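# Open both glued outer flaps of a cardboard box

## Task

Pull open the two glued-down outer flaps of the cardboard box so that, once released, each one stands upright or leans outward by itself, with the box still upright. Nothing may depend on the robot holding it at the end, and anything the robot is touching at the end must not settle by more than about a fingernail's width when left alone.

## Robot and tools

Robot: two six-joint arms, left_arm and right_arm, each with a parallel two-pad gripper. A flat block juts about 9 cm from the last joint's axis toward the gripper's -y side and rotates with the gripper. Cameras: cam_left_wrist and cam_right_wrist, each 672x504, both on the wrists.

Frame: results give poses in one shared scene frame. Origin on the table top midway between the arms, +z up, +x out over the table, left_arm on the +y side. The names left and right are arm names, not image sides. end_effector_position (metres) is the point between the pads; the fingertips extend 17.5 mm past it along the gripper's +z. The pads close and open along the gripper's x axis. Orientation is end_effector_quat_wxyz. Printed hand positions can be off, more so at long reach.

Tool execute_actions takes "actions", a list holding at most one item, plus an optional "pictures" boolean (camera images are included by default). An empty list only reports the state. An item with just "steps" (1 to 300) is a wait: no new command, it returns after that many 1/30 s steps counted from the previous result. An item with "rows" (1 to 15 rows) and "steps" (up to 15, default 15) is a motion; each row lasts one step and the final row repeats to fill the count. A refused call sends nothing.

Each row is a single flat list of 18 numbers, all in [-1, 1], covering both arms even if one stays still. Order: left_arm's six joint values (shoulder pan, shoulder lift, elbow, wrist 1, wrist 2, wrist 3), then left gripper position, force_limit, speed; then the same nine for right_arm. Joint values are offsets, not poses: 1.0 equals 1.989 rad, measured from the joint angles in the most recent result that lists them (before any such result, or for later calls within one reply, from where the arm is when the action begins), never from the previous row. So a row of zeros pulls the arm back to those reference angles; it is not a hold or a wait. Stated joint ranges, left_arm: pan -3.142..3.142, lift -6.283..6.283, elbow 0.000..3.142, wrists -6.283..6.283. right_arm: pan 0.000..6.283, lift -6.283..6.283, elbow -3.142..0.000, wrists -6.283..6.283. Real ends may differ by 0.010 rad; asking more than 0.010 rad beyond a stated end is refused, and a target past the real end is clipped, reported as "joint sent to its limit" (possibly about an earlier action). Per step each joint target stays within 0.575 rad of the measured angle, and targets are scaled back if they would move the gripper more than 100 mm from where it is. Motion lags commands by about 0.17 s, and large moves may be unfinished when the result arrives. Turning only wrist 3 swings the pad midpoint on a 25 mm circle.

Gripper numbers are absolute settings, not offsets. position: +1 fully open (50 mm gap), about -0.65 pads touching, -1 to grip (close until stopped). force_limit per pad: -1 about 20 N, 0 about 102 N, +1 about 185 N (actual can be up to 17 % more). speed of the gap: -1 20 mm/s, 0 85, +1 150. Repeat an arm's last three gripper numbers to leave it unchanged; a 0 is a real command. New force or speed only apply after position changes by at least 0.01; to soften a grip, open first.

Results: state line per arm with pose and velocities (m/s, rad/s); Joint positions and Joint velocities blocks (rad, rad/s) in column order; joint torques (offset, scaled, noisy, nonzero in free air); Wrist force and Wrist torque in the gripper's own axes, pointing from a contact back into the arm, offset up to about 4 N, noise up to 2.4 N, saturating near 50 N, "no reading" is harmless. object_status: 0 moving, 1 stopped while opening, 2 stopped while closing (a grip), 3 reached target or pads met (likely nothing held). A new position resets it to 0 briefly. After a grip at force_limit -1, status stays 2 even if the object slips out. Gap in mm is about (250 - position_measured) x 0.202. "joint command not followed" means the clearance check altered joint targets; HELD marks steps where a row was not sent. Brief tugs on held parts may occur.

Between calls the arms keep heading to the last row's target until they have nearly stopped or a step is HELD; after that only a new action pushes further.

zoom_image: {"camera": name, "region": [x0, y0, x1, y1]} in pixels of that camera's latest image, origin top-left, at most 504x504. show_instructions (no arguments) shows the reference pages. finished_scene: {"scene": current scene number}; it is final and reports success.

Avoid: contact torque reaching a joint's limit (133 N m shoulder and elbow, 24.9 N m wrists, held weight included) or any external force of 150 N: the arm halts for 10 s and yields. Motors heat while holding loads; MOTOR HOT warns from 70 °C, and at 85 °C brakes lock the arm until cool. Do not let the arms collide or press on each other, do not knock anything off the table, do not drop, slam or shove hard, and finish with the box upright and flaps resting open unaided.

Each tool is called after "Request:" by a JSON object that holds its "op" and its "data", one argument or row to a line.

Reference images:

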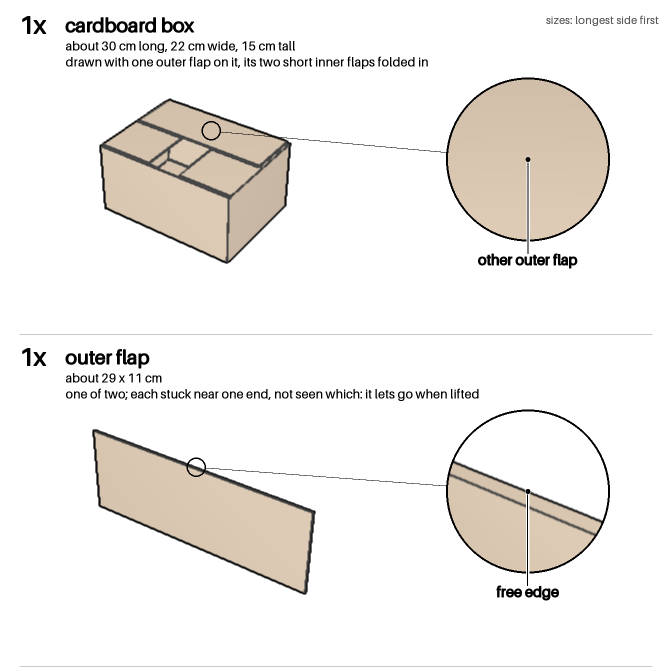

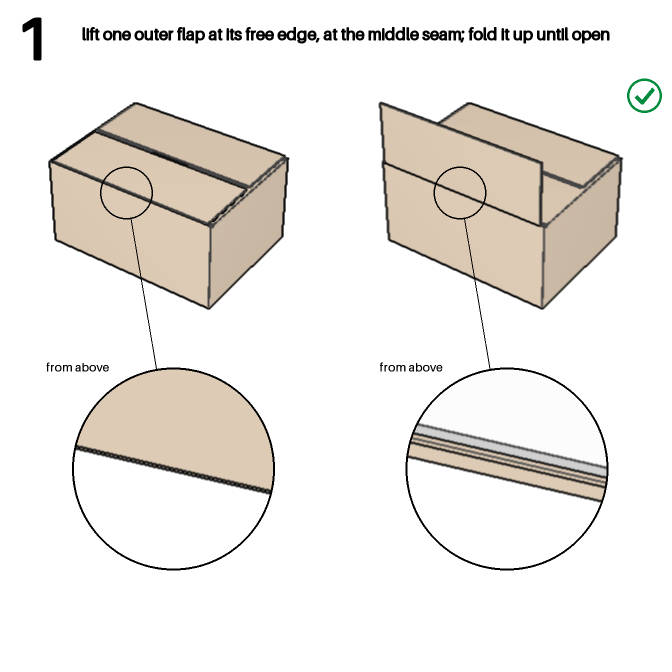

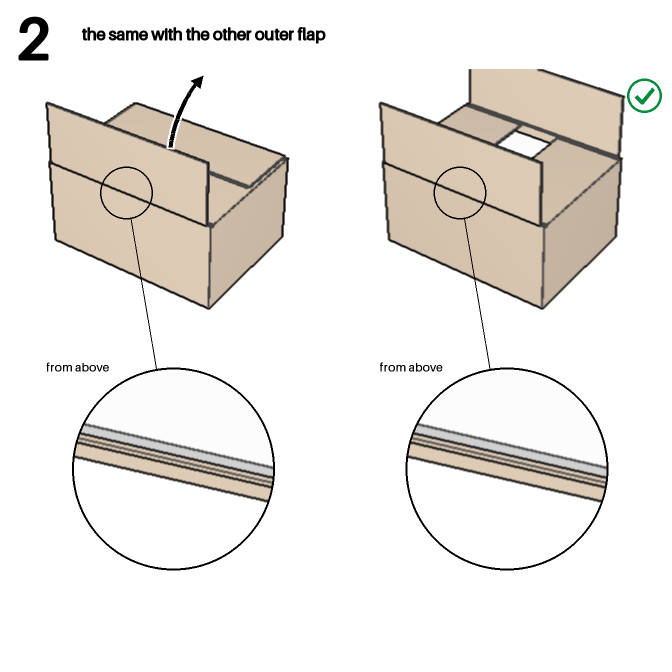

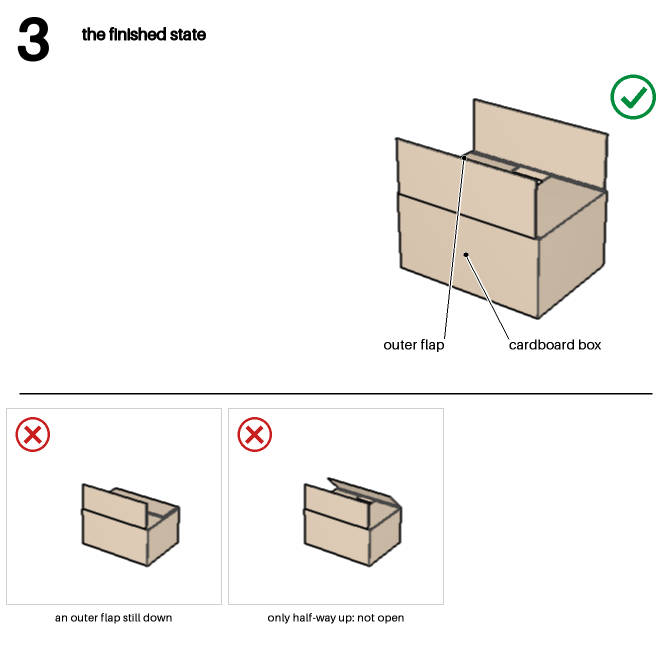

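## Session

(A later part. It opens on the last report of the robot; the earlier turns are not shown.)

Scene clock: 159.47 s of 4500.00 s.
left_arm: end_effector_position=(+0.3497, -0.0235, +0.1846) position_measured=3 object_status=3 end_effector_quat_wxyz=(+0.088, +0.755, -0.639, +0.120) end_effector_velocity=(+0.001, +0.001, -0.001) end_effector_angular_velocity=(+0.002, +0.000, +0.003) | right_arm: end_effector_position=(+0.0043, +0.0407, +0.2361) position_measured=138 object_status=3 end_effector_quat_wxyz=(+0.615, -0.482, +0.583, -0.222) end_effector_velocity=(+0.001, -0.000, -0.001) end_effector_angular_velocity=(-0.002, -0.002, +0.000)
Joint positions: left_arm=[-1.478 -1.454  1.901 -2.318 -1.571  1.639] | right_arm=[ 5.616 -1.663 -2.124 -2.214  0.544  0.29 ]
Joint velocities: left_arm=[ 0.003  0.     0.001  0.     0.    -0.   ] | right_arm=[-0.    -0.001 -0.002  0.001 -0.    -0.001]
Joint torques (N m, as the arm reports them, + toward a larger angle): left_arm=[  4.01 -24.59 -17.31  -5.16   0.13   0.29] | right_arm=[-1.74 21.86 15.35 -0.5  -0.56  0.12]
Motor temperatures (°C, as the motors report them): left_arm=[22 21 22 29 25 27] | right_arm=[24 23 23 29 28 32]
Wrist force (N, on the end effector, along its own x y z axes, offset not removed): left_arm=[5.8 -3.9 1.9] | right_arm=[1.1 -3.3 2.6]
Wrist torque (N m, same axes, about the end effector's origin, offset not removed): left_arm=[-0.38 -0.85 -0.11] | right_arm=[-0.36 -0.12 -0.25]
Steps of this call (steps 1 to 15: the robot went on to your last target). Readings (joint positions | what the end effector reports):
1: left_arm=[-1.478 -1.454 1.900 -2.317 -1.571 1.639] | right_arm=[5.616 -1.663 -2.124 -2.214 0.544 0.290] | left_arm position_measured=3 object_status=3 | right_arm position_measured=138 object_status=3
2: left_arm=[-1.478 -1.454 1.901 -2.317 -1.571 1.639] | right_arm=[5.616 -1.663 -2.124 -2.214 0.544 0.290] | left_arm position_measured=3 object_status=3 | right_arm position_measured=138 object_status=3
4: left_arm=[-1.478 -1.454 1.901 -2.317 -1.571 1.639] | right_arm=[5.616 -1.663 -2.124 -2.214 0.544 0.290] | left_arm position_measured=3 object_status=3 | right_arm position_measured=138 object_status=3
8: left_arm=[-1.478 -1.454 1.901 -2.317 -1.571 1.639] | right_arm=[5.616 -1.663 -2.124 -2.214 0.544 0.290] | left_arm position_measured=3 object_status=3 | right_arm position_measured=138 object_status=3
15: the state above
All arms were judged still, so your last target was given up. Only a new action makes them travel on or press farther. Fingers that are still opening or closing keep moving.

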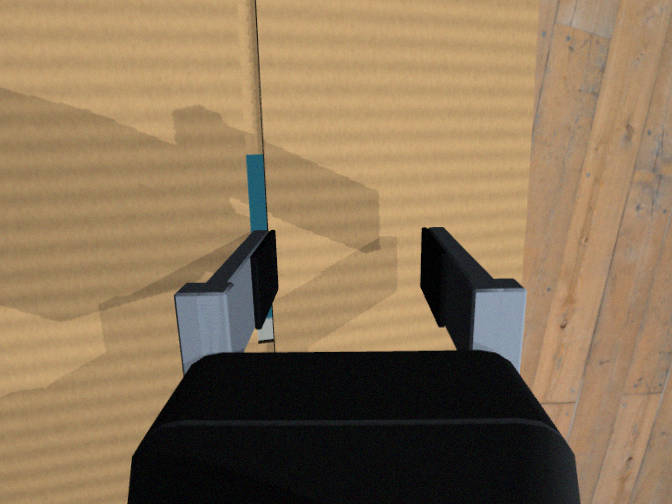

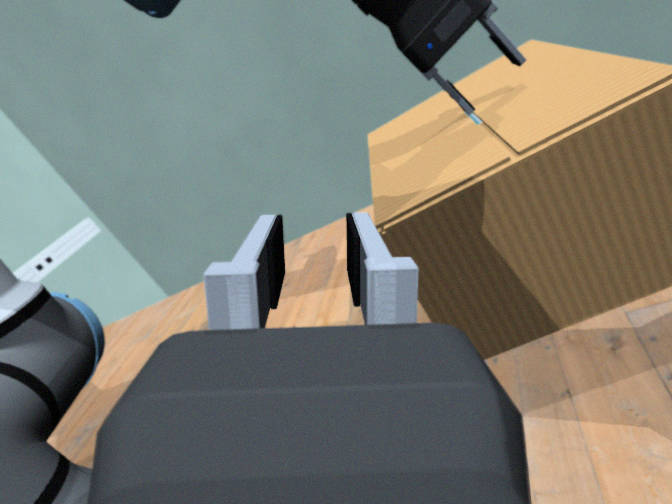

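Request:
{"op": "execute_actions", "data": {
  "actions": [
    {"rows":[[0,0.0041,0.0038,-0.0079,0,0,1,0,0,0,0,0,0,0,0,0.1,0,0]],"steps":15}
  ],
  "pictures": false
}}

Request:
{"op": "execute_actions", "data": {
  "actions": [
    {"steps":15}
  ]
}}

Request:
{"op": "zoom_image", "data": {
  "camera": "cam_right_wrist",
  "region": [400, 20, 540, 150]
}}

Scene clock: 165.57 s of 4500.00 s.
left_arm: end_effector_position=(+0.3499, -0.0242, +0.1789) position_measured=3 object_status=3 end_effector_quat_wxyz=(+0.088, +0.755, -0.639, +0.120) end_effector_velocity=(-0.000, +0.000, -0.002) end_effector_angular_velocity=(+0.001, +0.000, -0.000) | right_arm: end_effector_position=(+0.0043, +0.0407, +0.2361) position_measured=138 object_status=3 end_effector_quat_wxyz=(+0.615, -0.482, +0.583, -0.222) end_effector_velocity=(+0.000, +0.000, -0.000) end_effector_angular_velocity=(-0.001, -0.002, +0.000)
Joint positions: left_arm=[-1.478 -1.446  1.908 -2.333 -1.571  1.639] | right_arm=[ 5.616 -1.663 -2.124 -2.214  0.544  0.29 ]
Joint velocities: left_arm=[ 0.     0.002  0.003 -0.004 -0.     0.   ] | right_arm=[-0.    -0.001 -0.    -0.001 -0.001 -0.   ]
Joint torques (N m, as the arm reports them, + toward a larger angle): left_arm=[ -0.94 -18.36 -14.61  -4.74   0.13   0.26] | right_arm=[-2.2  22.6  15.91 -0.76 -0.27 -0.09]
Motor temperatures (°C, as the motors report them): left_arm=[22 21 22 29 25 27] | right_arm=[24 23 23 29 28 32]
Wrist force (N, on the end effector, along its own x y z axes, offset not removed): left_arm=[-1.1 -2.3 -7.2] | right_arm=[0.1 -1.2 1.3]
Wrist torque (N m, same axes, about the end effector's origin, offset not removed): left_arm=[-0.41 -0.72 -0.05] | right_arm=[-0.10 -0.10 -0.07]
Steps of this call (steps 1 to 90: nothing new was sent; then 2.60 s passed at rest; steps 91 to 105: all 15 steps of this action). Readings (joint positions | what the end effector reports):
91: left_arm=[-1.478 -1.454 1.901 -2.318 -1.571 1.639] | right_arm=[5.616 -1.663 -2.124 -2.214 0.544 0.290] | left_arm position_measured=3 object_status=3 | right_arm position_measured=138 object_status=3
92: left_arm=[-1.478 -1.453 1.902 -2.319 -1.571 1.639] | right_arm=[5.616 -1.663 -2.124 -2.214 0.544 0.290] | left_arm position_measured=3 object_status=3 | right_arm position_measured=138 object_status=3
94: left_arm=[-1.478 -1.451 1.904 -2.324 -1.571 1.639] | right_arm=[5.616 -1.663 -2.124 -2.214 0.544 0.290] | left_arm position_measured=3 object_status=3 | right_arm position_measured=138 object_status=3
98: left_arm=[-1.478 -1.448 1.907 -2.330 -1.571 1.639] | right_arm=[5.616 -1.663 -2.124 -2.214 0.544 0.290] | left_arm position_measured=3 object_status=3 | right_arm position_measured=138 object_status=3
105: the state above

Scene clock: 166.07 s of 4500.00 s.
left_arm: end_effector_position=(+0.3499, -0.0242, +0.1787) position_measured=3 object_status=3 end_effector_quat_wxyz=(+0.088, +0.755, -0.639, +0.120) end_effector_velocity=(+0.000, +0.000, -0.000) end_effector_angular_velocity=(+0.000, +0.000, +0.001) | right_arm: end_effector_position=(+0.0043, +0.0407, +0.2361) position_measured=138 object_status=3 end_effector_quat_wxyz=(+0.615, -0.482, +0.583, -0.222) end_effector_velocity=(-0.000, +0.000, +0.000) end_effector_angular_velocity=(-0.000, +0.001, +0.001)
Joint positions: left_arm=[-1.478 -1.446  1.909 -2.333 -1.571  1.639] | right_arm=[ 5.616 -1.663 -2.124 -2.214  0.544  0.29 ]
Joint velocities: left_arm=[ 0.001  0.     0.    -0.    -0.     0.   ] | right_arm=[ 0.     0.     0.001  0.001 -0.001 -0.001]
Joint torques (N m, as the arm reports them, + toward a larger angle): left_arm=[ -1.09 -18.68 -14.28  -5.01   0.05   0.24] | right_arm=[-2.48 21.17 15.7  -0.67 -0.57  0.07]
Motor temperatures (°C, as the motors report them): left_arm=[22 21 22 29 25 27] | right_arm=[24 23 23 29 28 32]
Wrist force (N, on the end effector, along its own x y z axes, offset not removed): left_arm=[-4.6 0.2 -11.1] | right_arm=[-1.4 -1.7 -2.0]
Wrist torque (N m, same axes, about the end effector's origin, offset not removed): left_arm=[0.03 0.15 0.17] | right_arm=[-0.31 0.29 -0.13]
Steps of this call (steps 1 to 15: the robot went on to your last target). Readings (joint positions | what the end effector reports):
1: left_arm=[-1.478 -1.446 1.908 -2.333 -1.571 1.639] | right_arm=[5.616 -1.663 -2.124 -2.214 0.544 0.290] | left_arm position_measured=3 object_status=3 | right_arm position_measured=138 object_status=3
2: left_arm=[-1.478 -1.446 1.908 -2.333 -1.571 1.639] | right_arm=[5.616 -1.663 -2.124 -2.214 0.544 0.290] | left_arm position_measured=3 object_status=3 | right_arm position_measured=138 object_status=3
4: left_arm=[-1.478 -1.446 1.908 -2.333 -1.571 1.639] | right_arm=[5.616 -1.663 -2.124 -2.214 0.544 0.290] | left_arm position_measured=3 object_status=3 | right_arm position_measured=138 object_status=3
8: left_arm=[-1.478 -1.446 1.908 -2.333 -1.571 1.639] | right_arm=[5.616 -1.663 -2.124 -2.214 0.544 0.290] | left_arm position_measured=3 object_status=3 | right_arm position_measured=138 object_status=3
15: the state above
All arms were judged still, so your last target was given up. Only a new action makes them travel on or press farther. Fingers that are still opening or closing keep moving.

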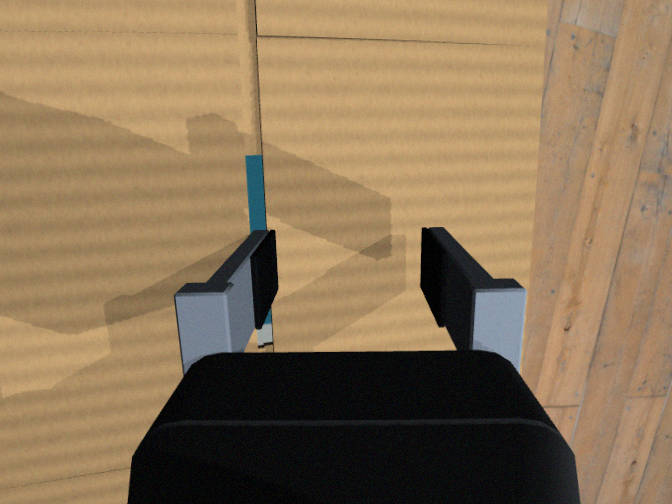

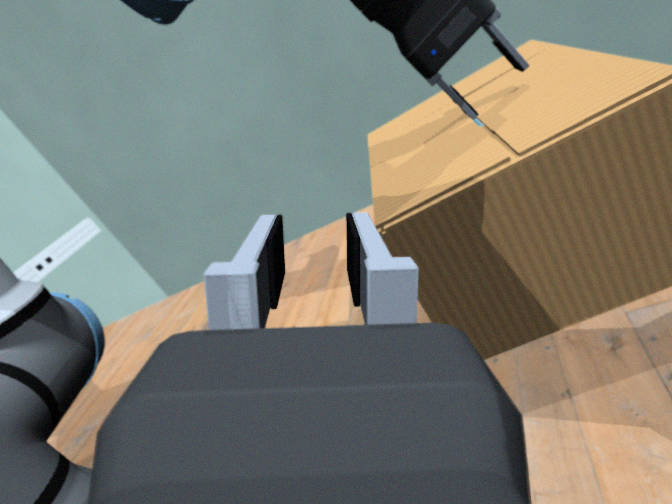

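Region (400, 20, 540, 150) of cam_right_wrist's 672x504 image, scaled by 3.600, with more detail than that image has; it fills the top 468 rows of this view, and the rest is white.

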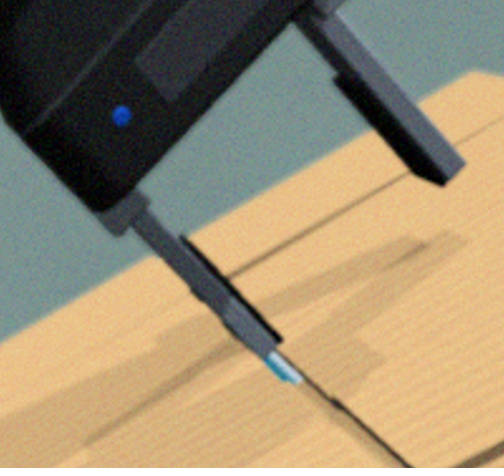

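Request:
{"op": "execute_actions", "data": {
  "actions": [
    {"rows":[[0,-0.0057,0.0064,-0.0007,0,0,1,0,0,0,0,0,0,0,0,0.1,0,0],[0,-0.0057,0.0064,-0.0007,0,0,1,0,0,0,0,0,0,0,0,0.1,0,0],[0,-0.0057,0.0064,-0.0007,0,0,1,0,0,0,0,0,0,0,0,0.1,0,0],[0,-0.0057,0.0064,-0.0007,0,0,1,0,0,0,0,0,0,0,0,0.1,0,0],[0,-0.0057,0.0064,-0.0007,0,0,1,0,0,0,0,0,0,0,0,0.1,0,0],[0,-0.0057,0.0064,-0.0007,0,0,1,0,0,0,0,0,0,0,0,0.1,0,0],[0,-0.0057,0.0064,-0.0007,0,0,1,0,0,0,0,0,0,0,0,0.1,0,0],[0,-0.0057,0.0064,-0.0007,0,0,1,0,0,0,0,0,0,0,0,0.1,0,0],[0,-0.0057,0.0064,-0.0007,0,0,1,0,0,0,0,0,0,0,0,0.1,0,0],[0,-0.0057,0.0064,-0.0007,0,0,1,0,0,0,0,0,0,0,0,0.1,0,0],[0,-0.0037,0.0098,-0.0061,0,0,1,0,0,0,0,0,0,0,0,0.1,0,0]],"steps":15}
  ],
  "pictures": false
}}

Request:
{"op": "execute_actions", "data": {
  "actions": [
    {"steps":20}
  ]
}}

Request:
{"op": "zoom_image", "data": {
  "camera": "cam_right_wrist",
  "region": [400, 20, 540, 150]
}}

Scene clock: 179.03 s of 4500.00 s.
left_arm: end_effector_position=(+0.3488, -0.0194, +0.1768) position_measured=3 object_status=3 end_effector_quat_wxyz=(+0.089, +0.755, -0.639, +0.120) end_effector_velocity=(-0.002, +0.002, -0.014) end_effector_angular_velocity=(-0.000, +0.000, -0.001) | right_arm: end_effector_position=(+0.0043, +0.0407, +0.2361) position_measured=138 object_status=3 end_effector_quat_wxyz=(+0.615, -0.482, +0.583, -0.222) end_effector_velocity=(+0.000, -0.000, +0.000) end_effector_angular_velocity=(-0.001, -0.000, -0.001)
Joint positions: left_arm=[-1.478 -1.455  1.924 -2.341 -1.571  1.639] | right_arm=[ 5.616 -1.663 -2.124 -2.214  0.544  0.29 ]
Joint velocities: left_arm=[-0.002  0.01   0.027 -0.038  0.    -0.001] | right_arm=[-0.     0.     0.    -0.001  0.001 -0.001]
Joint torques (N m, as the arm reports them, + toward a larger angle): left_arm=[ -0.67 -17.65  -6.44  -0.96   0.08   0.22] | right_arm=[-2.49 22.41 16.57 -0.9  -0.53 -0.28]
Motor temperatures (°C, as the motors report them): left_arm=[22 21 22 29 25 27] | right_arm=[24 23 23 29 28 32]
Wrist force (N, on the end effector, along its own x y z axes, offset not removed): left_arm=[10.1 -2.9 -6.8] | right_arm=[-0.4 0.8 -3.2]
Wrist torque (N m, same axes, about the end effector's origin, offset not removed): left_arm=[-0.20 -0.08 0.02] | right_arm=[0.19 0.06 -0.01]
Steps of this call (steps 1 to 90: nothing new was sent; then 9.47 s passed at rest; steps 91 to 105: all 15 steps of this action). Readings (joint positions | what the end effector reports):
91: left_arm=[-1.478 -1.446 1.909 -2.333 -1.571 1.639] | right_arm=[5.616 -1.663 -2.124 -2.214 0.544 0.290] | left_arm position_measured=3 object_status=3 | right_arm position_measured=138 object_status=3
92: left_arm=[-1.478 -1.447 1.910 -2.333 -1.571 1.639] | right_arm=[5.616 -1.663 -2.124 -2.214 0.544 0.290] | left_arm position_measured=3 object_status=3 | right_arm position_measured=138 object_status=3
94: left_arm=[-1.478 -1.450 1.914 -2.334 -1.571 1.639] | right_arm=[5.616 -1.663 -2.124 -2.214 0.544 0.290] | left_arm position_measured=3 object_status=3 | right_arm position_measured=138 object_status=3
98: left_arm=[-1.478 -1.455 1.919 -2.334 -1.571 1.639] | right_arm=[5.616 -1.663 -2.124 -2.214 0.544 0.290] | left_arm position_measured=3 object_status=3 | right_arm position_measured=138 object_status=3
105: the state above

Scene clock: 179.70 s of 4500.00 s.
left_arm: end_effector_position=(+0.3487, -0.0191, +0.1748) position_measured=3 object_status=3 end_effector_quat_wxyz=(+0.088, +0.755, -0.639, +0.120) end_effector_velocity=(-0.000, -0.000, +0.000) end_effector_angular_velocity=(-0.000, -0.000, -0.001) | right_arm: end_effector_position=(+0.0043, +0.0407, +0.2361) position_measured=138 object_status=3 end_effector_quat_wxyz=(+0.615, -0.482, +0.583, -0.222) end_effector_velocity=(+0.000, -0.000, -0.000) end_effector_angular_velocity=(-0.001, -0.001, +0.000)
Joint positions: left_arm=[-1.478 -1.453  1.928 -2.345 -1.571  1.639] | right_arm=[ 5.616 -1.663 -2.124 -2.214  0.544  0.29 ]
Joint velocities: left_arm=[-0.     0.    -0.    -0.    -0.     0.001] | right_arm=[ 0.    -0.    -0.    -0.001 -0.    -0.001]
Joint torques (N m, as the arm reports them, + toward a larger angle): left_arm=[ -0.78 -13.17  -3.45   0.39   0.14   0.23] | right_arm=[-2.39 22.91 15.36 -0.76 -0.33 -0.06]
Motor temperatures (°C, as the motors report them): left_arm=[22 21 22 29 25 27] | right_arm=[24 23 23 29 28 32]
Wrist force (N, on the end effector, along its own x y z axes, offset not removed): left_arm=[13.3 1.3 -10.2] | right_arm=[-1.3 -0.5 -1.5]
Wrist torque (N m, same axes, about the end effector's origin, offset not removed): left_arm=[0.45 0.39 0.35] | right_arm=[-0.10 0.22 -0.06]
Steps of this call (steps 1 to 15: the robot went on to your last target; steps 16 to 20: nothing new was sent). Readings (joint positions | what the end effector reports):
1: left_arm=[-1.478 -1.455 1.925 -2.342 -1.571 1.639] | right_arm=[5.616 -1.663 -2.124 -2.214 0.544 0.290] | left_arm position_measured=3 object_status=3 | right_arm position_measured=138 object_status=3
2: left_arm=[-1.478 -1.454 1.926 -2.343 -1.571 1.639] | right_arm=[5.616 -1.663 -2.124 -2.214 0.544 0.290] | left_arm position_measured=3 object_status=3 | right_arm position_measured=138 object_status=3
4: left_arm=[-1.478 -1.454 1.927 -2.344 -1.571 1.639] | right_arm=[5.616 -1.663 -2.124 -2.214 0.544 0.290] | left_arm position_measured=3 object_status=3 | right_arm position_measured=138 object_status=3
8: left_arm=[-1.478 -1.454 1.928 -2.345 -1.571 1.639] | right_arm=[5.616 -1.663 -2.124 -2.214 0.544 0.290] | left_arm position_measured=3 object_status=3 | right_arm position_measured=138 object_status=3
20: the state above
All arms were judged still, so your last target was given up. Only a new action makes them travel on or press farther. Fingers that are still opening or closing keep moving.

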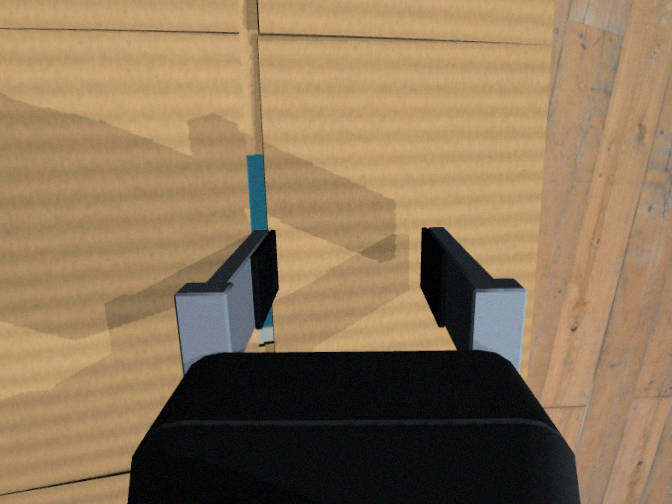

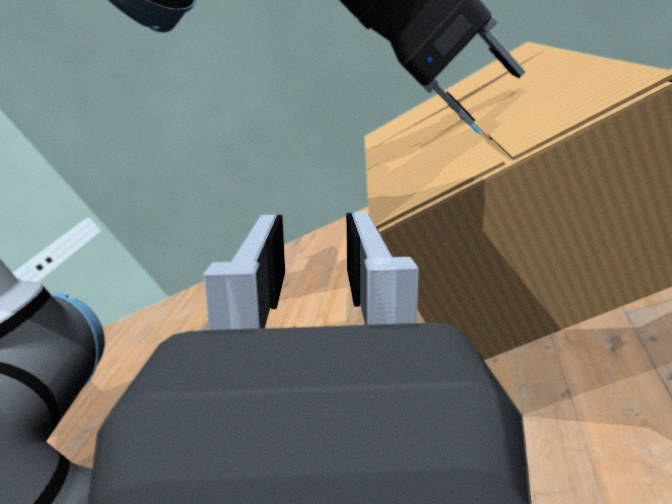

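Region (400, 20, 540, 150) of cam_right_wrist's 672x504 image, scaled by 3.600, with more detail than that image has; it fills the top 468 rows of this view, and the rest is white.

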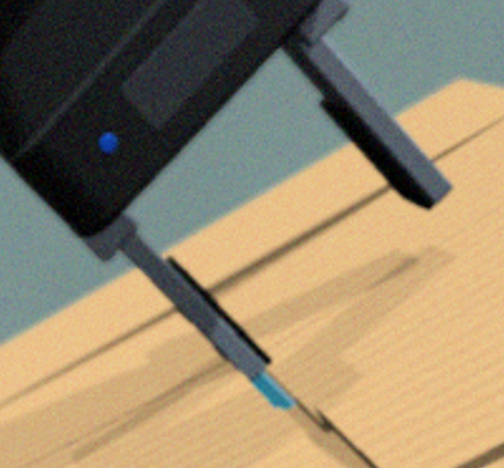

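Request:
{"op": "execute_actions", "data": {
  "actions": [
    {"rows":[[0,-0.004,-0.0067,0.0107,0,0,1,0,0,0,0,0,0,0,0,0.1,0,0],[0,-0.004,-0.0067,0.0107,0,0,1,0,0,0,0,0,0,0,0,0.1,0,0],[0,-0.004,-0.0067,0.0107,0,0,1,0,0,0,0,0,0,0,0,0.1,0,0],[0,-0.004,-0.0067,0.0107,0,0,1,0,0,0,0,0,0,0,0,0.1,0,0],[0,-0.004,-0.0067,0.0107,0,0,1,0,0,0,0,0,0,0,0,0.1,0,0],[0,-0.004,-0.0067,0.0107,0,0,1,0,0,0,0,0,0,0,0,0.1,0,0],[0,-0.004,-0.0067,0.0107,0,0,1,0,0,0,0,0,0,0,0,0.1,0,0],[0,-0.004,-0.0067,0.0107,0,0,1,0,0,0,0,0,0,0,0,0.1,0,0],[0,-0.004,-0.0067,0.0107,0,0,1,0,0,0,0,0,0,0,0,0.1,0,0],[0,-0.004,-0.0067,0.0107,0,0,1,0,0,0,0,0,0,0,0,0.1,0,0],[0,-0.004,-0.0067,0.0107,0,0,1,0,0,0,0,0,0,0,0,0.1,0,0],[0,-0.0109,0.001,0.0099,0,0,1,0,0,0,0,0,0,0,0,0.1,0,0]],"steps":15}
  ],
  "pictures": false
}}

Request:
{"op": "execute_actions", "data": {
  "actions": [
    {"steps":20}
  ],
  "pictures": false
}}

Request:
{"op": "execute_actions", "data": {
  "actions": [
    {"rows":[[0,0.005,0.0084,-0.0134,0,0,1,0,0,0,0,0,0,0,0,0.1,0,0]],"steps":15}
  ],
  "pictures": false
}}

Request:
{"op": "execute_actions", "data": {
  "actions": [
    {"steps":15}
  ]
}}

Request:
{"op": "zoom_image", "data": {
  "camera": "cam_right_wrist",
  "region": [400, 20, 540, 150]
}}

Scene clock: 193.50 s of 4500.00 s.
left_arm: end_effector_position=(+0.3482, -0.0171, +0.1825) position_measured=3 object_status=3 end_effector_quat_wxyz=(+0.088, +0.755, -0.639, +0.120) end_effector_velocity=(-0.006, +0.026, +0.004) end_effector_angular_velocity=(-0.002, -0.000, +0.002) | right_arm: end_effector_position=(+0.0043, +0.0407, +0.2361) position_measured=138 object_status=3 end_effector_quat_wxyz=(+0.615, -0.482, +0.583, -0.222) end_effector_velocity=(+0.000, -0.000, -0.000) end_effector_angular_velocity=(-0.001, -0.001, -0.000)
Joint positions: left_arm=[-1.478 -1.467  1.921 -2.325 -1.571  1.639] | right_arm=[ 5.616 -1.663 -2.124 -2.214  0.544  0.29 ]
Joint velocities: left_arm=[ 0.001 -0.064  0.062 -0.    -0.    -0.001] | right_arm=[-0.     0.    -0.001 -0.001  0.    -0.001]
Joint torques (N m, as the arm reports them, + toward a larger angle): left_arm=[ -1.11 -37.02 -16.21  -2.75  -0.14   0.28] | right_arm=[-2.42 22.74 16.18 -0.47 -0.4   0.  ]
Motor temperatures (°C, as the motors report them): left_arm=[22 21 22 29 25 27] | right_arm=[24 23 23 29 28 32]
Wrist force (N, on the end effector, along its own x y z axes, offset not removed): left_arm=[-3.2 -4.1 1.8] | right_arm=[-0.4 1.9 2.2]
Wrist torque (N m, same axes, about the end effector's origin, offset not removed): left_arm=[-0.64 0.43 0.11] | right_arm=[0.51 0.18 -0.16]
Steps of this call (steps 1 to 90: nothing new was sent; then 10.30 s passed at rest; steps 91 to 105: all 15 steps of this action). Readings (joint positions | what the end effector reports):
91: left_arm=[-1.478 -1.453 1.928 -2.345 -1.571 1.639] | right_arm=[5.616 -1.663 -2.124 -2.214 0.544 0.290] | left_arm position_measured=3 object_status=3 | right_arm position_measured=138 object_status=3
92: left_arm=[-1.478 -1.454 1.927 -2.344 -1.571 1.639] | right_arm=[5.616 -1.663 -2.124 -2.214 0.544 0.290] | left_arm position_measured=3 object_status=3 | right_arm position_measured=138 object_status=3
94: left_arm=[-1.478 -1.456 1.923 -2.337 -1.571 1.639] | right_arm=[5.616 -1.663 -2.124 -2.214 0.544 0.290] | left_arm position_measured=3 object_status=3 | right_arm position_measured=138 object_status=3
98: left_arm=[-1.478 -1.459 1.918 -2.328 -1.571 1.639] | right_arm=[5.616 -1.663 -2.124 -2.214 0.544 0.290] | left_arm position_measured=3 object_status=3 | right_arm position_measured=138 object_status=3
105: the state above

Scene clock: 194.17 s of 4500.00 s.
left_arm: end_effector_position=(+0.3474, -0.0136, +0.1827) position_measured=3 object_status=3 end_effector_quat_wxyz=(+0.088, +0.755, -0.639, +0.120) end_effector_velocity=(-0.001, -0.001, +0.000) end_effector_angular_velocity=(-0.001, +0.000, -0.001) | right_arm: end_effector_position=(+0.0043, +0.0407, +0.2361) position_measured=138 object_status=3 end_effector_quat_wxyz=(+0.615, -0.482, +0.583, -0.222) end_effector_velocity=(-0.000, -0.000, -0.000) end_effector_angular_velocity=(-0.002, -0.001, -0.001)
Joint positions: left_arm=[-1.478 -1.475  1.93  -2.326 -1.571  1.639] | right_arm=[ 5.616 -1.663 -2.124 -2.214  0.544  0.29 ]
Joint velocities: left_arm=[-0.002 -0.    -0.001 -0.    -0.    -0.001] | right_arm=[ 0.    -0.001  0.    -0.001  0.001 -0.   ]
Joint torques (N m, as the arm reports them, + toward a larger angle): left_arm=[ -0.98 -37.79 -17.26  -5.1    0.06   0.24] | right_arm=[-2.47 23.54 16.16 -0.65 -0.33 -0.33]
Motor temperatures (°C, as the motors report them): left_arm=[22 21 22 29 25 27] | right_arm=[24 23 23 29 28 32]
Wrist force (N, on the end effector, along its own x y z axes, offset not removed): left_arm=[1.0 -1.6 0.2] | right_arm=[1.9 -0.4 -2.4]
Wrist torque (N m, same axes, about the end effector's origin, offset not removed): left_arm=[-0.07 0.04 -0.03] | right_arm=[0.16 -0.32 -0.20]
Steps of this call (steps 1 to 15: the robot went on to your last target; steps 16 to 20: nothing new was sent). Readings (joint positions | what the end effector reports):
1: left_arm=[-1.478 -1.468 1.923 -2.325 -1.571 1.639] | right_arm=[5.616 -1.663 -2.124 -2.214 0.544 0.290] | left_arm position_measured=3 object_status=3 | right_arm position_measured=138 object_status=3
2: left_arm=[-1.478 -1.470 1.925 -2.325 -1.571 1.639] | right_arm=[5.616 -1.663 -2.124 -2.214 0.544 0.290] | left_arm position_measured=3 object_status=3 | right_arm position_measured=138 object_status=3
4: left_arm=[-1.478 -1.472 1.927 -2.325 -1.571 1.639] | right_arm=[5.616 -1.663 -2.124 -2.214 0.544 0.290] | left_arm position_measured=3 object_status=3 | right_arm position_measured=138 object_status=3
8: left_arm=[-1.478 -1.474 1.929 -2.326 -1.571 1.639] | right_arm=[5.616 -1.663 -2.124 -2.214 0.544 0.290] | left_arm position_measured=3 object_status=3 | right_arm position_measured=138 object_status=3
20: the state above
All arms were judged still, so your last target was given up. Only a new action makes them travel on or press farther. Fingers that are still opening or closing keep moving.

Scene clock: 194.67 s of 4500.00 s.
left_arm: end_effector_position=(+0.3473, -0.0132, +0.1736) position_measured=3 object_status=3 end_effector_quat_wxyz=(+0.089, +0.755, -0.639, +0.121) end_effector_velocity=(+0.000, +0.000, -0.003) end_effector_angular_velocity=(+0.001, +0.000, +0.002) | right_arm: end_effector_position=(+0.0043, +0.0407, +0.2361) position_measured=138 object_status=3 end_effector_quat_wxyz=(+0.615, -0.482, +0.583, -0.222) end_effector_velocity=(-0.000, -0.000, +0.000) end_effector_angular_velocity=(+0.001, +0.001, -0.000)
Joint positions: left_arm=[-1.478 -1.466  1.946 -2.351 -1.571  1.639] | right_arm=[ 5.616 -1.663 -2.124 -2.214  0.544  0.29 ]
Joint velocities: left_arm=[ 0.     0.003  0.005 -0.007  0.    -0.001] | right_arm=[ 0.     0.001  0.     0.     0.    -0.   ]
Joint torques (N m, as the arm reports them, + toward a larger angle): left_arm=[-0.54  3.66  2.01 -0.76  0.06  0.26] | right_arm=[-2.35 22.98 16.32 -0.74 -0.51 -0.2 ]
Motor temperatures (°C, as the motors report them): left_arm=[22 21 22 29 25 27] | right_arm=[24 23 23 29 28 32]
Wrist force (N, on the end effector, along its own x y z axes, offset not removed): left_arm=[4.2 3.0 -47.1] | right_arm=[2.5 -1.8 -0.6]
Wrist torque (N m, same axes, about the end effector's origin, offset not removed): left_arm=[-0.35 -1.76 -0.03] | right_arm=[-0.14 -0.39 -0.12]
Steps of this call (steps 1 to 15: all 15 steps of this action). Readings (joint positions | what the end effector reports):
1: left_arm=[-1.478 -1.475 1.930 -2.326 -1.571 1.639] | right_arm=[5.616 -1.663 -2.124 -2.214 0.544 0.290] | left_arm position_measured=3 object_status=3 | right_arm position_measured=138 object_status=3
2: left_arm=[-1.478 -1.474 1.931 -2.328 -1.571 1.639] | right_arm=[5.616 -1.663 -2.124 -2.214 0.544 0.290] | left_arm position_measured=3 object_status=3 | right_arm position_measured=138 object_status=3
4: left_arm=[-1.478 -1.471 1.937 -2.337 -1.571 1.639] | right_arm=[5.616 -1.663 -2.124 -2.214 0.544 0.290] | left_arm position_measured=3 object_status=3 | right_arm position_measured=138 object_status=3
8: left_arm=[-1.478 -1.467 1.943 -2.347 -1.571 1.639] | right_arm=[5.616 -1.663 -2.124 -2.214 0.544 0.290] | left_arm position_measured=3 object_status=3 | right_arm position_measured=138 object_status=3
15: the state above

Scene clock: 195.17 s of 4500.00 s.
left_arm: end_effector_position=(+0.3472, -0.0131, +0.1730) position_measured=3 object_status=3 end_effector_quat_wxyz=(+0.088, +0.755, -0.639, +0.120) end_effector_velocity=(-0.000, +0.001, -0.002) end_effector_angular_velocity=(+0.003, +0.001, +0.001) | right_arm: end_effector_position=(+0.0043, +0.0407, +0.2361) position_measured=138 object_status=3 end_effector_quat_wxyz=(+0.615, -0.482, +0.583, -0.222) end_effector_velocity=(-0.000, +0.000, +0.000) end_effector_angular_velocity=(+0.001, +0.001, +0.000)
Joint positions: left_arm=[-1.478 -1.465  1.947 -2.352 -1.571  1.639] | right_arm=[ 5.616 -1.663 -2.124 -2.214  0.544  0.29 ]
Joint velocities: left_arm=[ 0.     0.     0.003  0.     0.    -0.   ] | right_arm=[ 0.    -0.     0.001  0.    -0.     0.001]
Joint torques (N m, as the arm reports them, + toward a larger angle): left_arm=[-0.64 12.45  6.82  0.19  0.08  0.25] | right_arm=[-1.19 23.93 16.5  -0.76 -0.15 -0.06]
Motor temperatures (°C, as the motors report them): left_arm=[22 21 22 29 25 27] | right_arm=[24 23 23 29 28 32]
Wrist force (N, on the end effector, along its own x y z axes, offset not removed): left_arm=[6.3 4.4 -50.0] | right_arm=[0.2 2.3 -3.8]
Wrist torque (N m, same axes, about the end effector's origin, offset not removed): left_arm=[-0.23 -2.36 -0.15] | right_arm=[0.41 -0.15 -0.16]
Steps of this call (steps 1 to 15: the robot went on to your last target). Readings (joint positions | what the end effector reports):
1: left_arm=[-1.478 -1.466 1.946 -2.352 -1.571 1.639] | right_arm=[5.616 -1.663 -2.124 -2.214 0.544 0.290] | left_arm position_measured=3 object_status=3 | right_arm position_measured=138 object_status=3
2: left_arm=[-1.478 -1.466 1.946 -2.352 -1.571 1.639] | right_arm=[5.616 -1.663 -2.124 -2.214 0.544 0.290] | left_arm position_measured=3 object_status=3 | right_arm position_measured=138 object_status=3
4: left_arm=[-1.478 -1.465 1.946 -2.352 -1.571 1.639] | right_arm=[5.616 -1.663 -2.124 -2.214 0.544 0.290] | left_arm position_measured=3 object_status=3 | right_arm position_measured=138 object_status=3
8: left_arm=[-1.478 -1.465 1.947 -2.352 -1.571 1.639] | right_arm=[5.616 -1.663 -2.124 -2.214 0.544 0.290] | left_arm position_measured=3 object_status=3 | right_arm position_measured=138 object_status=3
15: the state above
All arms were judged still, so your last target was given up. Only a new action makes them travel on or press farther. Fingers that are still opening or closing keep moving.

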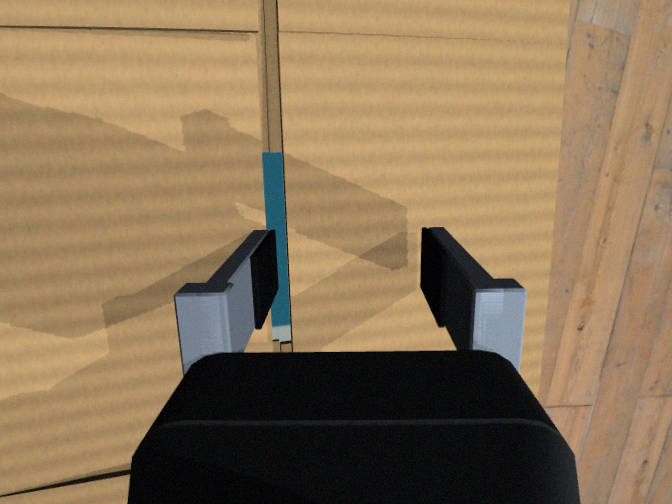

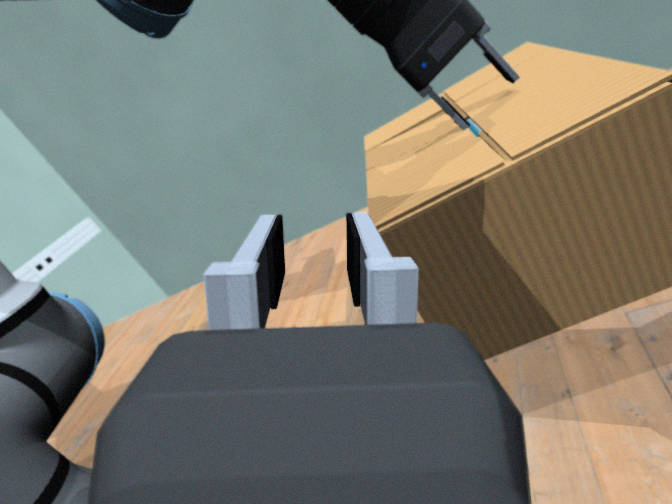

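Region (400, 20, 540, 150) of cam_right_wrist's 672x504 image, scaled by 3.600, with more detail than that image has; it fills the top 468 rows of this view, and the rest is white.

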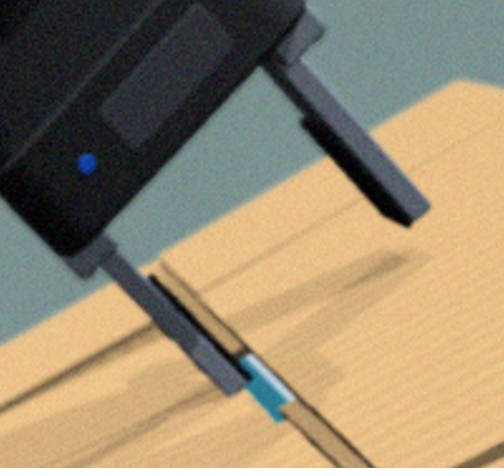

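Request:
{"op": "execute_actions", "data": {
  "actions": [
    {"rows":[[0,-0.0045,-0.0075,0.012,0,0,1,0,0,0,0,0,0,0,0,0.1,0,0],[0,-0.0045,-0.0075,0.012,0,0,1,0,0,0,0,0,0,0,0,0.1,0,0],[0,-0.0045,-0.0075,0.012,0,0,1,0,0,0,0,0,0,0,0,0.1,0,0],[0,-0.0045,-0.0075,0.012,0,0,1,0,0,0,0,0,0,0,0,0.1,0,0],[0,-0.0045,-0.0075,0.012,0,0,1,0,0,0,0,0,0,0,0,0.1,0,0],[0,-0.0045,-0.0075,0.012,0,0,1,0,0,0,0,0,0,0,0,0.1,0,0],[0,-0.0045,-0.0075,0.012,0,0,1,0,0,0,0,0,0,0,0,0.1,0,0],[0,-0.0045,-0.0075,0.012,0,0,1,0,0,0,0,0,0,0,0,0.1,0,0],[0,-0.0045,-0.0075,0.012,0,0,1,0,0,0,0,0,0,0,0,0.1,0,0],[0,-0.0045,-0.0075,0.012,0,0,1,0,0,0,0,0,0,0,0,0.1,0,0],[0,-0.0045,-0.0075,0.012,0,0,1,0,0,0,0,0,0,0,0,0.1,0,0],[0,0.0012,-0.0139,0.0127,0,0,1,0,0,0,0,0,0,0,0,0.1,0,0]],"steps":15}
  ],
  "pictures": false
}}

Request:
{"op": "execute_actions", "data": {
  "actions": [
    {"steps":20}
  ],
  "pictures": false
}}

Request:
{"op": "execute_actions", "data": {
  "actions": [
    {"rows":[[0,0.0055,0.0036,-0.0091,0,0,1,0,0,0,0,0,0,0,0,0.1,0,0]],"steps":15}
  ],
  "pictures": false
}}

Request:
{"op": "execute_actions", "data": {
  "actions": [
    {"steps":15}
  ]
}}

Request:
{"op": "zoom_image", "data": {
  "camera": "cam_right_wrist",
  "region": [400, 20, 540, 150]
}}

Scene clock: 215.03 s of 4500.00 s.
left_arm: end_effector_position=(+0.3478, -0.0155, +0.1815) position_measured=3 object_status=3 end_effector_quat_wxyz=(+0.089, +0.755, -0.639, +0.120) end_effector_velocity=(+0.006, -0.021, +0.003) end_effector_angular_velocity=(-0.002, -0.000, +0.003) | right_arm: end_effector_position=(+0.0043, +0.0407, +0.2361) position_measured=138 object_status=3 end_effector_quat_wxyz=(+0.615, -0.482, +0.583, -0.222) end_effector_velocity=(+0.000, -0.000, -0.000) end_effector_angular_velocity=(+0.000, -0.000, -0.001)
Joint positions: left_arm=[-1.478 -1.469  1.927 -2.329 -1.571  1.639] | right_arm=[ 5.616 -1.663 -2.124 -2.214  0.544  0.29 ]
Joint velocities: left_arm=[ 0.002  0.046 -0.06   0.012 -0.    -0.   ] | right_arm=[-0.    -0.001  0.    -0.     0.     0.001]
Joint torques (N m, as the arm reports them, + toward a larger angle): left_arm=[ -1.16 -22.93 -30.97  -2.12  -0.05   0.19] | right_arm=[-1.77 22.34 16.48 -0.69 -0.54 -0.09]
Motor temperatures (°C, as the motors report them): left_arm=[22 21 22 29 25 27] | right_arm=[24 23 23 29 28 32]
Wrist force (N, on the end effector, along its own x y z axes, offset not removed): left_arm=[0.6 -2.9 -0.1] | right_arm=[0.1 -2.4 0.8]
Wrist torque (N m, same axes, about the end effector's origin, offset not removed): left_arm=[-0.62 -0.12 0.23] | right_arm=[-0.33 0.06 -0.01]
Steps of this call (steps 1 to 90: nothing new was sent; then 16.37 s passed at rest; steps 91 to 105: all 15 steps of this action). Readings (joint positions | what the end effector reports):
91: left_arm=[-1.478 -1.465 1.947 -2.352 -1.571 1.639] | right_arm=[5.616 -1.663 -2.124 -2.214 0.544 0.290] | left_arm position_measured=3 object_status=3 | right_arm position_measured=138 object_status=3
92: left_arm=[-1.478 -1.466 1.946 -2.351 -1.571 1.639] | right_arm=[5.616 -1.663 -2.124 -2.214 0.544 0.290] | left_arm position_measured=3 object_status=3 | right_arm position_measured=138 object_status=3
94: left_arm=[-1.478 -1.468 1.941 -2.343 -1.571 1.639] | right_arm=[5.616 -1.663 -2.124 -2.214 0.544 0.290] | left_arm position_measured=3 object_status=3 | right_arm position_measured=138 object_status=3
98: left_arm=[-1.478 -1.471 1.935 -2.333 -1.571 1.639] | right_arm=[5.616 -1.663 -2.124 -2.214 0.544 0.290] | left_arm position_measured=3 object_status=3 | right_arm position_measured=138 object_status=3
105: the state above

Scene clock: 215.70 s of 4500.00 s.
left_arm: end_effector_position=(+0.3485, -0.0184, +0.1817) position_measured=3 object_status=3 end_effector_quat_wxyz=(+0.088, +0.755, -0.639, +0.120) end_effector_velocity=(+0.000, -0.000, +0.001) end_effector_angular_velocity=(-0.001, -0.001, -0.000) | right_arm: end_effector_position=(+0.0043, +0.0407, +0.2361) position_measured=138 object_status=3 end_effector_quat_wxyz=(+0.615, -0.482, +0.583, -0.222) end_effector_velocity=(+0.000, +0.000, +0.000) end_effector_angular_velocity=(+0.003, +0.002, +0.001)
Joint positions: left_arm=[-1.478 -1.463  1.919 -2.327 -1.571  1.639] | right_arm=[ 5.616 -1.663 -2.124 -2.214  0.544  0.29 ]
Joint velocities: left_arm=[ 0.001  0.    -0.001 -0.     0.     0.001] | right_arm=[-0.     0.002 -0.     0.    -0.001  0.001]
Joint torques (N m, as the arm reports them, + toward a larger angle): left_arm=[ -0.8  -23.57 -30.31  -2.02   0.19   0.25] | right_arm=[-1.68 22.83 16.46 -0.75 -0.2  -0.13]
Motor temperatures (°C, as the motors report them): left_arm=[22 21 22 29 25 27] | right_arm=[24 23 23 29 28 32]
Wrist force (N, on the end effector, along its own x y z axes, offset not removed): left_arm=[3.4 -0.8 3.6] | right_arm=[0.0 -2.7 -2.0]
Wrist torque (N m, same axes, about the end effector's origin, offset not removed): left_arm=[0.05 -0.61 -0.06] | right_arm=[-0.50 -0.12 -0.04]
Steps of this call (steps 1 to 15: the robot went on to your last target; steps 16 to 20: nothing new was sent). Readings (joint positions | what the end effector reports):
1: left_arm=[-1.478 -1.468 1.925 -2.328 -1.571 1.639] | right_arm=[5.616 -1.663 -2.124 -2.214 0.544 0.290] | left_arm position_measured=3 object_status=3 | right_arm position_measured=138 object_status=3
2: left_arm=[-1.478 -1.467 1.924 -2.328 -1.571 1.639] | right_arm=[5.616 -1.663 -2.124 -2.214 0.544 0.290] | left_arm position_measured=3 object_status=3 | right_arm position_measured=138 object_status=3
4: left_arm=[-1.478 -1.465 1.922 -2.328 -1.571 1.639] | right_arm=[5.616 -1.663 -2.124 -2.214 0.544 0.290] | left_arm position_measured=3 object_status=3 | right_arm position_measured=138 object_status=3
8: left_arm=[-1.478 -1.464 1.920 -2.327 -1.571 1.639] | right_arm=[5.616 -1.663 -2.124 -2.214 0.544 0.290] | left_arm position_measured=3 object_status=3 | right_arm position_measured=138 object_status=3
20: the state above
All arms were judged still, so your last target was given up. Only a new action makes them travel on or press farther. Fingers that are still opening or closing keep moving.

Scene clock: 216.20 s of 4500.00 s.
left_arm: end_effector_position=(+0.3488, -0.0198, +0.1752) position_measured=3 object_status=3 end_effector_quat_wxyz=(+0.089, +0.755, -0.639, +0.120) end_effector_velocity=(-0.000, -0.001, -0.002) end_effector_angular_velocity=(+0.000, -0.000, -0.002) | right_arm: end_effector_position=(+0.0043, +0.0407, +0.2361) position_measured=138 object_status=3 end_effector_quat_wxyz=(+0.615, -0.482, +0.583, -0.222) end_effector_velocity=(+0.001, -0.001, -0.001) end_effector_angular_velocity=(-0.003, -0.003, -0.001)
Joint positions: left_arm=[-1.478 -1.452  1.926 -2.345 -1.571  1.639] | right_arm=[ 5.616 -1.663 -2.124 -2.214  0.544  0.29 ]
Joint velocities: left_arm=[-0.001  0.003  0.002 -0.005  0.     0.001] | right_arm=[-0.    -0.002 -0.002  0.     0.001 -0.   ]
Joint torques (N m, as the arm reports them, + toward a larger angle): left_arm=[ -0.25 -17.76 -14.11  -4.67   0.12   0.19] | right_arm=[-2.52 23.38 15.01 -0.79 -0.52 -0.22]
Motor temperatures (°C, as the motors report them): left_arm=[22 21 22 29 25 27] | right_arm=[24 23 23 29 28 32]
Wrist force (N, on the end effector, along its own x y z axes, offset not removed): left_arm=[-3.2 -0.1 -14.4] | right_arm=[-1.8 -1.4 1.7]
Wrist torque (N m, same axes, about the end effector's origin, offset not removed): left_arm=[-0.18 -0.15 0.05] | right_arm=[0.04 0.29 -0.01]
Steps of this call (steps 1 to 15: all 15 steps of this action). Readings (joint positions | what the end effector reports):
1: left_arm=[-1.478 -1.463 1.919 -2.327 -1.571 1.639] | right_arm=[5.616 -1.663 -2.124 -2.214 0.544 0.290] | left_arm position_measured=3 object_status=3 | right_arm position_measured=138 object_status=3
2: left_arm=[-1.478 -1.462 1.919 -2.328 -1.571 1.639] | right_arm=[5.616 -1.663 -2.124 -2.214 0.544 0.290] | left_arm position_measured=3 object_status=3 | right_arm position_measured=138 object_status=3
4: left_arm=[-1.478 -1.458 1.922 -2.334 -1.571 1.639] | right_arm=[5.616 -1.663 -2.124 -2.214 0.544 0.290] | left_arm position_measured=3 object_status=3 | right_arm position_measured=138 object_status=3
8: left_arm=[-1.478 -1.454 1.925 -2.341 -1.571 1.639] | right_arm=[5.616 -1.663 -2.124 -2.214 0.544 0.290] | left_arm position_measured=3 object_status=3 | right_arm position_measured=138 object_status=3
15: the state above

Scene clock: 216.70 s of 4500.00 s.
left_arm: end_effector_position=(+0.3488, -0.0198, +0.1749) position_measured=3 object_status=3 end_effector_quat_wxyz=(+0.088, +0.755, -0.639, +0.120) end_effector_velocity=(+0.000, +0.001, -0.000) end_effector_angular_velocity=(+0.001, +0.000, +0.001) | right_arm: end_effector_position=(+0.0043, +0.0407, +0.2361) position_measured=138 object_status=3 end_effector_quat_wxyz=(+0.615, -0.482, +0.583, -0.222) end_effector_velocity=(+0.000, -0.000, -0.000) end_effector_angular_velocity=(-0.001, -0.001, +0.000)
Joint positions: left_arm=[-1.478 -1.452  1.926 -2.345 -1.571  1.639] | right_arm=[ 5.616 -1.663 -2.124 -2.214  0.544  0.29 ]
Joint velocities: left_arm=[ 0.001  0.     0.001  0.    -0.    -0.   ] | right_arm=[ 0.    -0.    -0.001  0.     0.     0.   ]
Joint torques (N m, as the arm reports them, + toward a larger angle): left_arm=[ -0.95 -16.71 -13.28  -4.68   0.06   0.21] | right_arm=[-1.12 22.88 15.04 -0.77 -0.47 -0.07]
Motor temperatures (°C, as the motors report them): left_arm=[22 21 22 29 25 27] | right_arm=[24 23 23 29 28 32]
Wrist force (N, on the end effector, along its own x y z axes, offset not removed): left_arm=[-3.6 -4.0 -11.3] | right_arm=[-0.8 -2.9 -2.4]
Wrist torque (N m, same axes, about the end effector's origin, offset not removed): left_arm=[-0.53 -0.30 0.11] | right_arm=[-0.54 0.01 -0.13]
Steps of this call (steps 1 to 15: the robot went on to your last target). Readings (joint positions | what the end effector reports):
1: left_arm=[-1.478 -1.452 1.926 -2.345 -1.571 1.639] | right_arm=[5.616 -1.663 -2.124 -2.214 0.544 0.290] | left_arm position_measured=3 object_status=3 | right_arm position_measured=138 object_status=3
2: left_arm=[-1.478 -1.452 1.926 -2.345 -1.571 1.639] | right_arm=[5.616 -1.663 -2.124 -2.214 0.544 0.290] | left_arm position_measured=3 object_status=3 | right_arm position_measured=138 object_status=3
4: left_arm=[-1.478 -1.452 1.926 -2.345 -1.571 1.639] | right_arm=[5.616 -1.663 -2.124 -2.214 0.544 0.290] | left_arm position_measured=3 object_status=3 | right_arm position_measured=138 object_status=3
8: left_arm=[-1.478 -1.452 1.926 -2.345 -1.571 1.639] | right_arm=[5.616 -1.663 -2.124 -2.214 0.544 0.290] | left_arm position_measured=3 object_status=3 | right_arm position_measured=138 object_status=3
15: the state above
All arms were judged still, so your last target was given up. Only a new action makes them travel on or press farther. Fingers that are still opening or closing keep moving.

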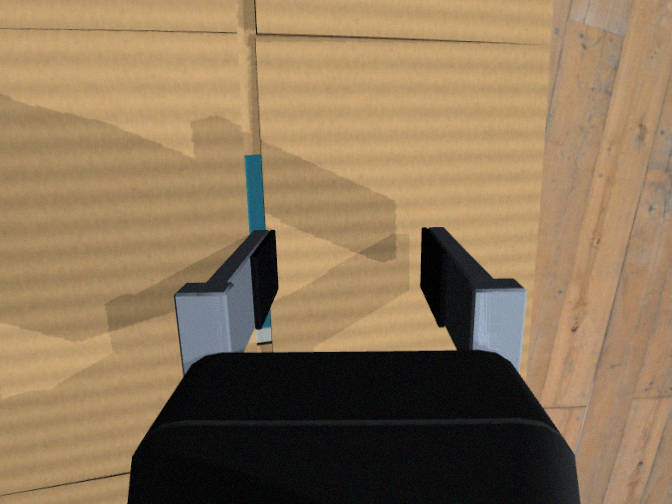

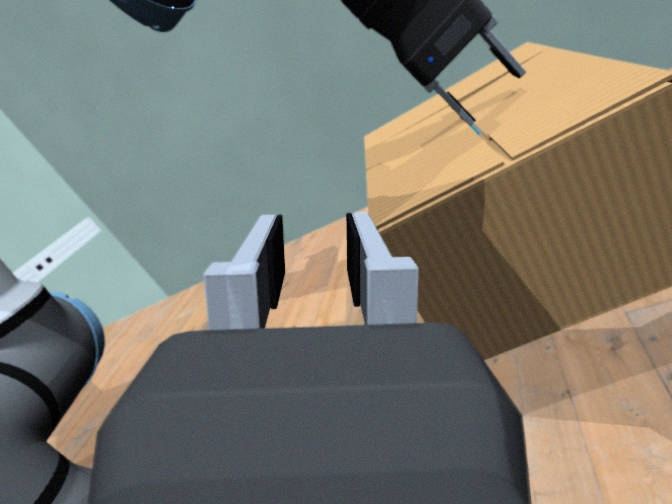

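Region (400, 20, 540, 150) of cam_right_wrist's 672x504 image, scaled by 3.600, with more detail than that image has; it fills the top 468 rows of this view, and the rest is white.

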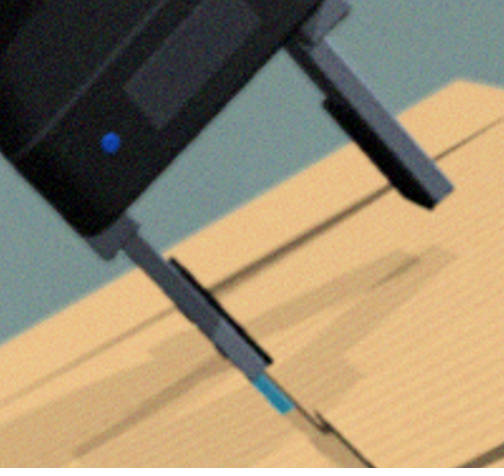

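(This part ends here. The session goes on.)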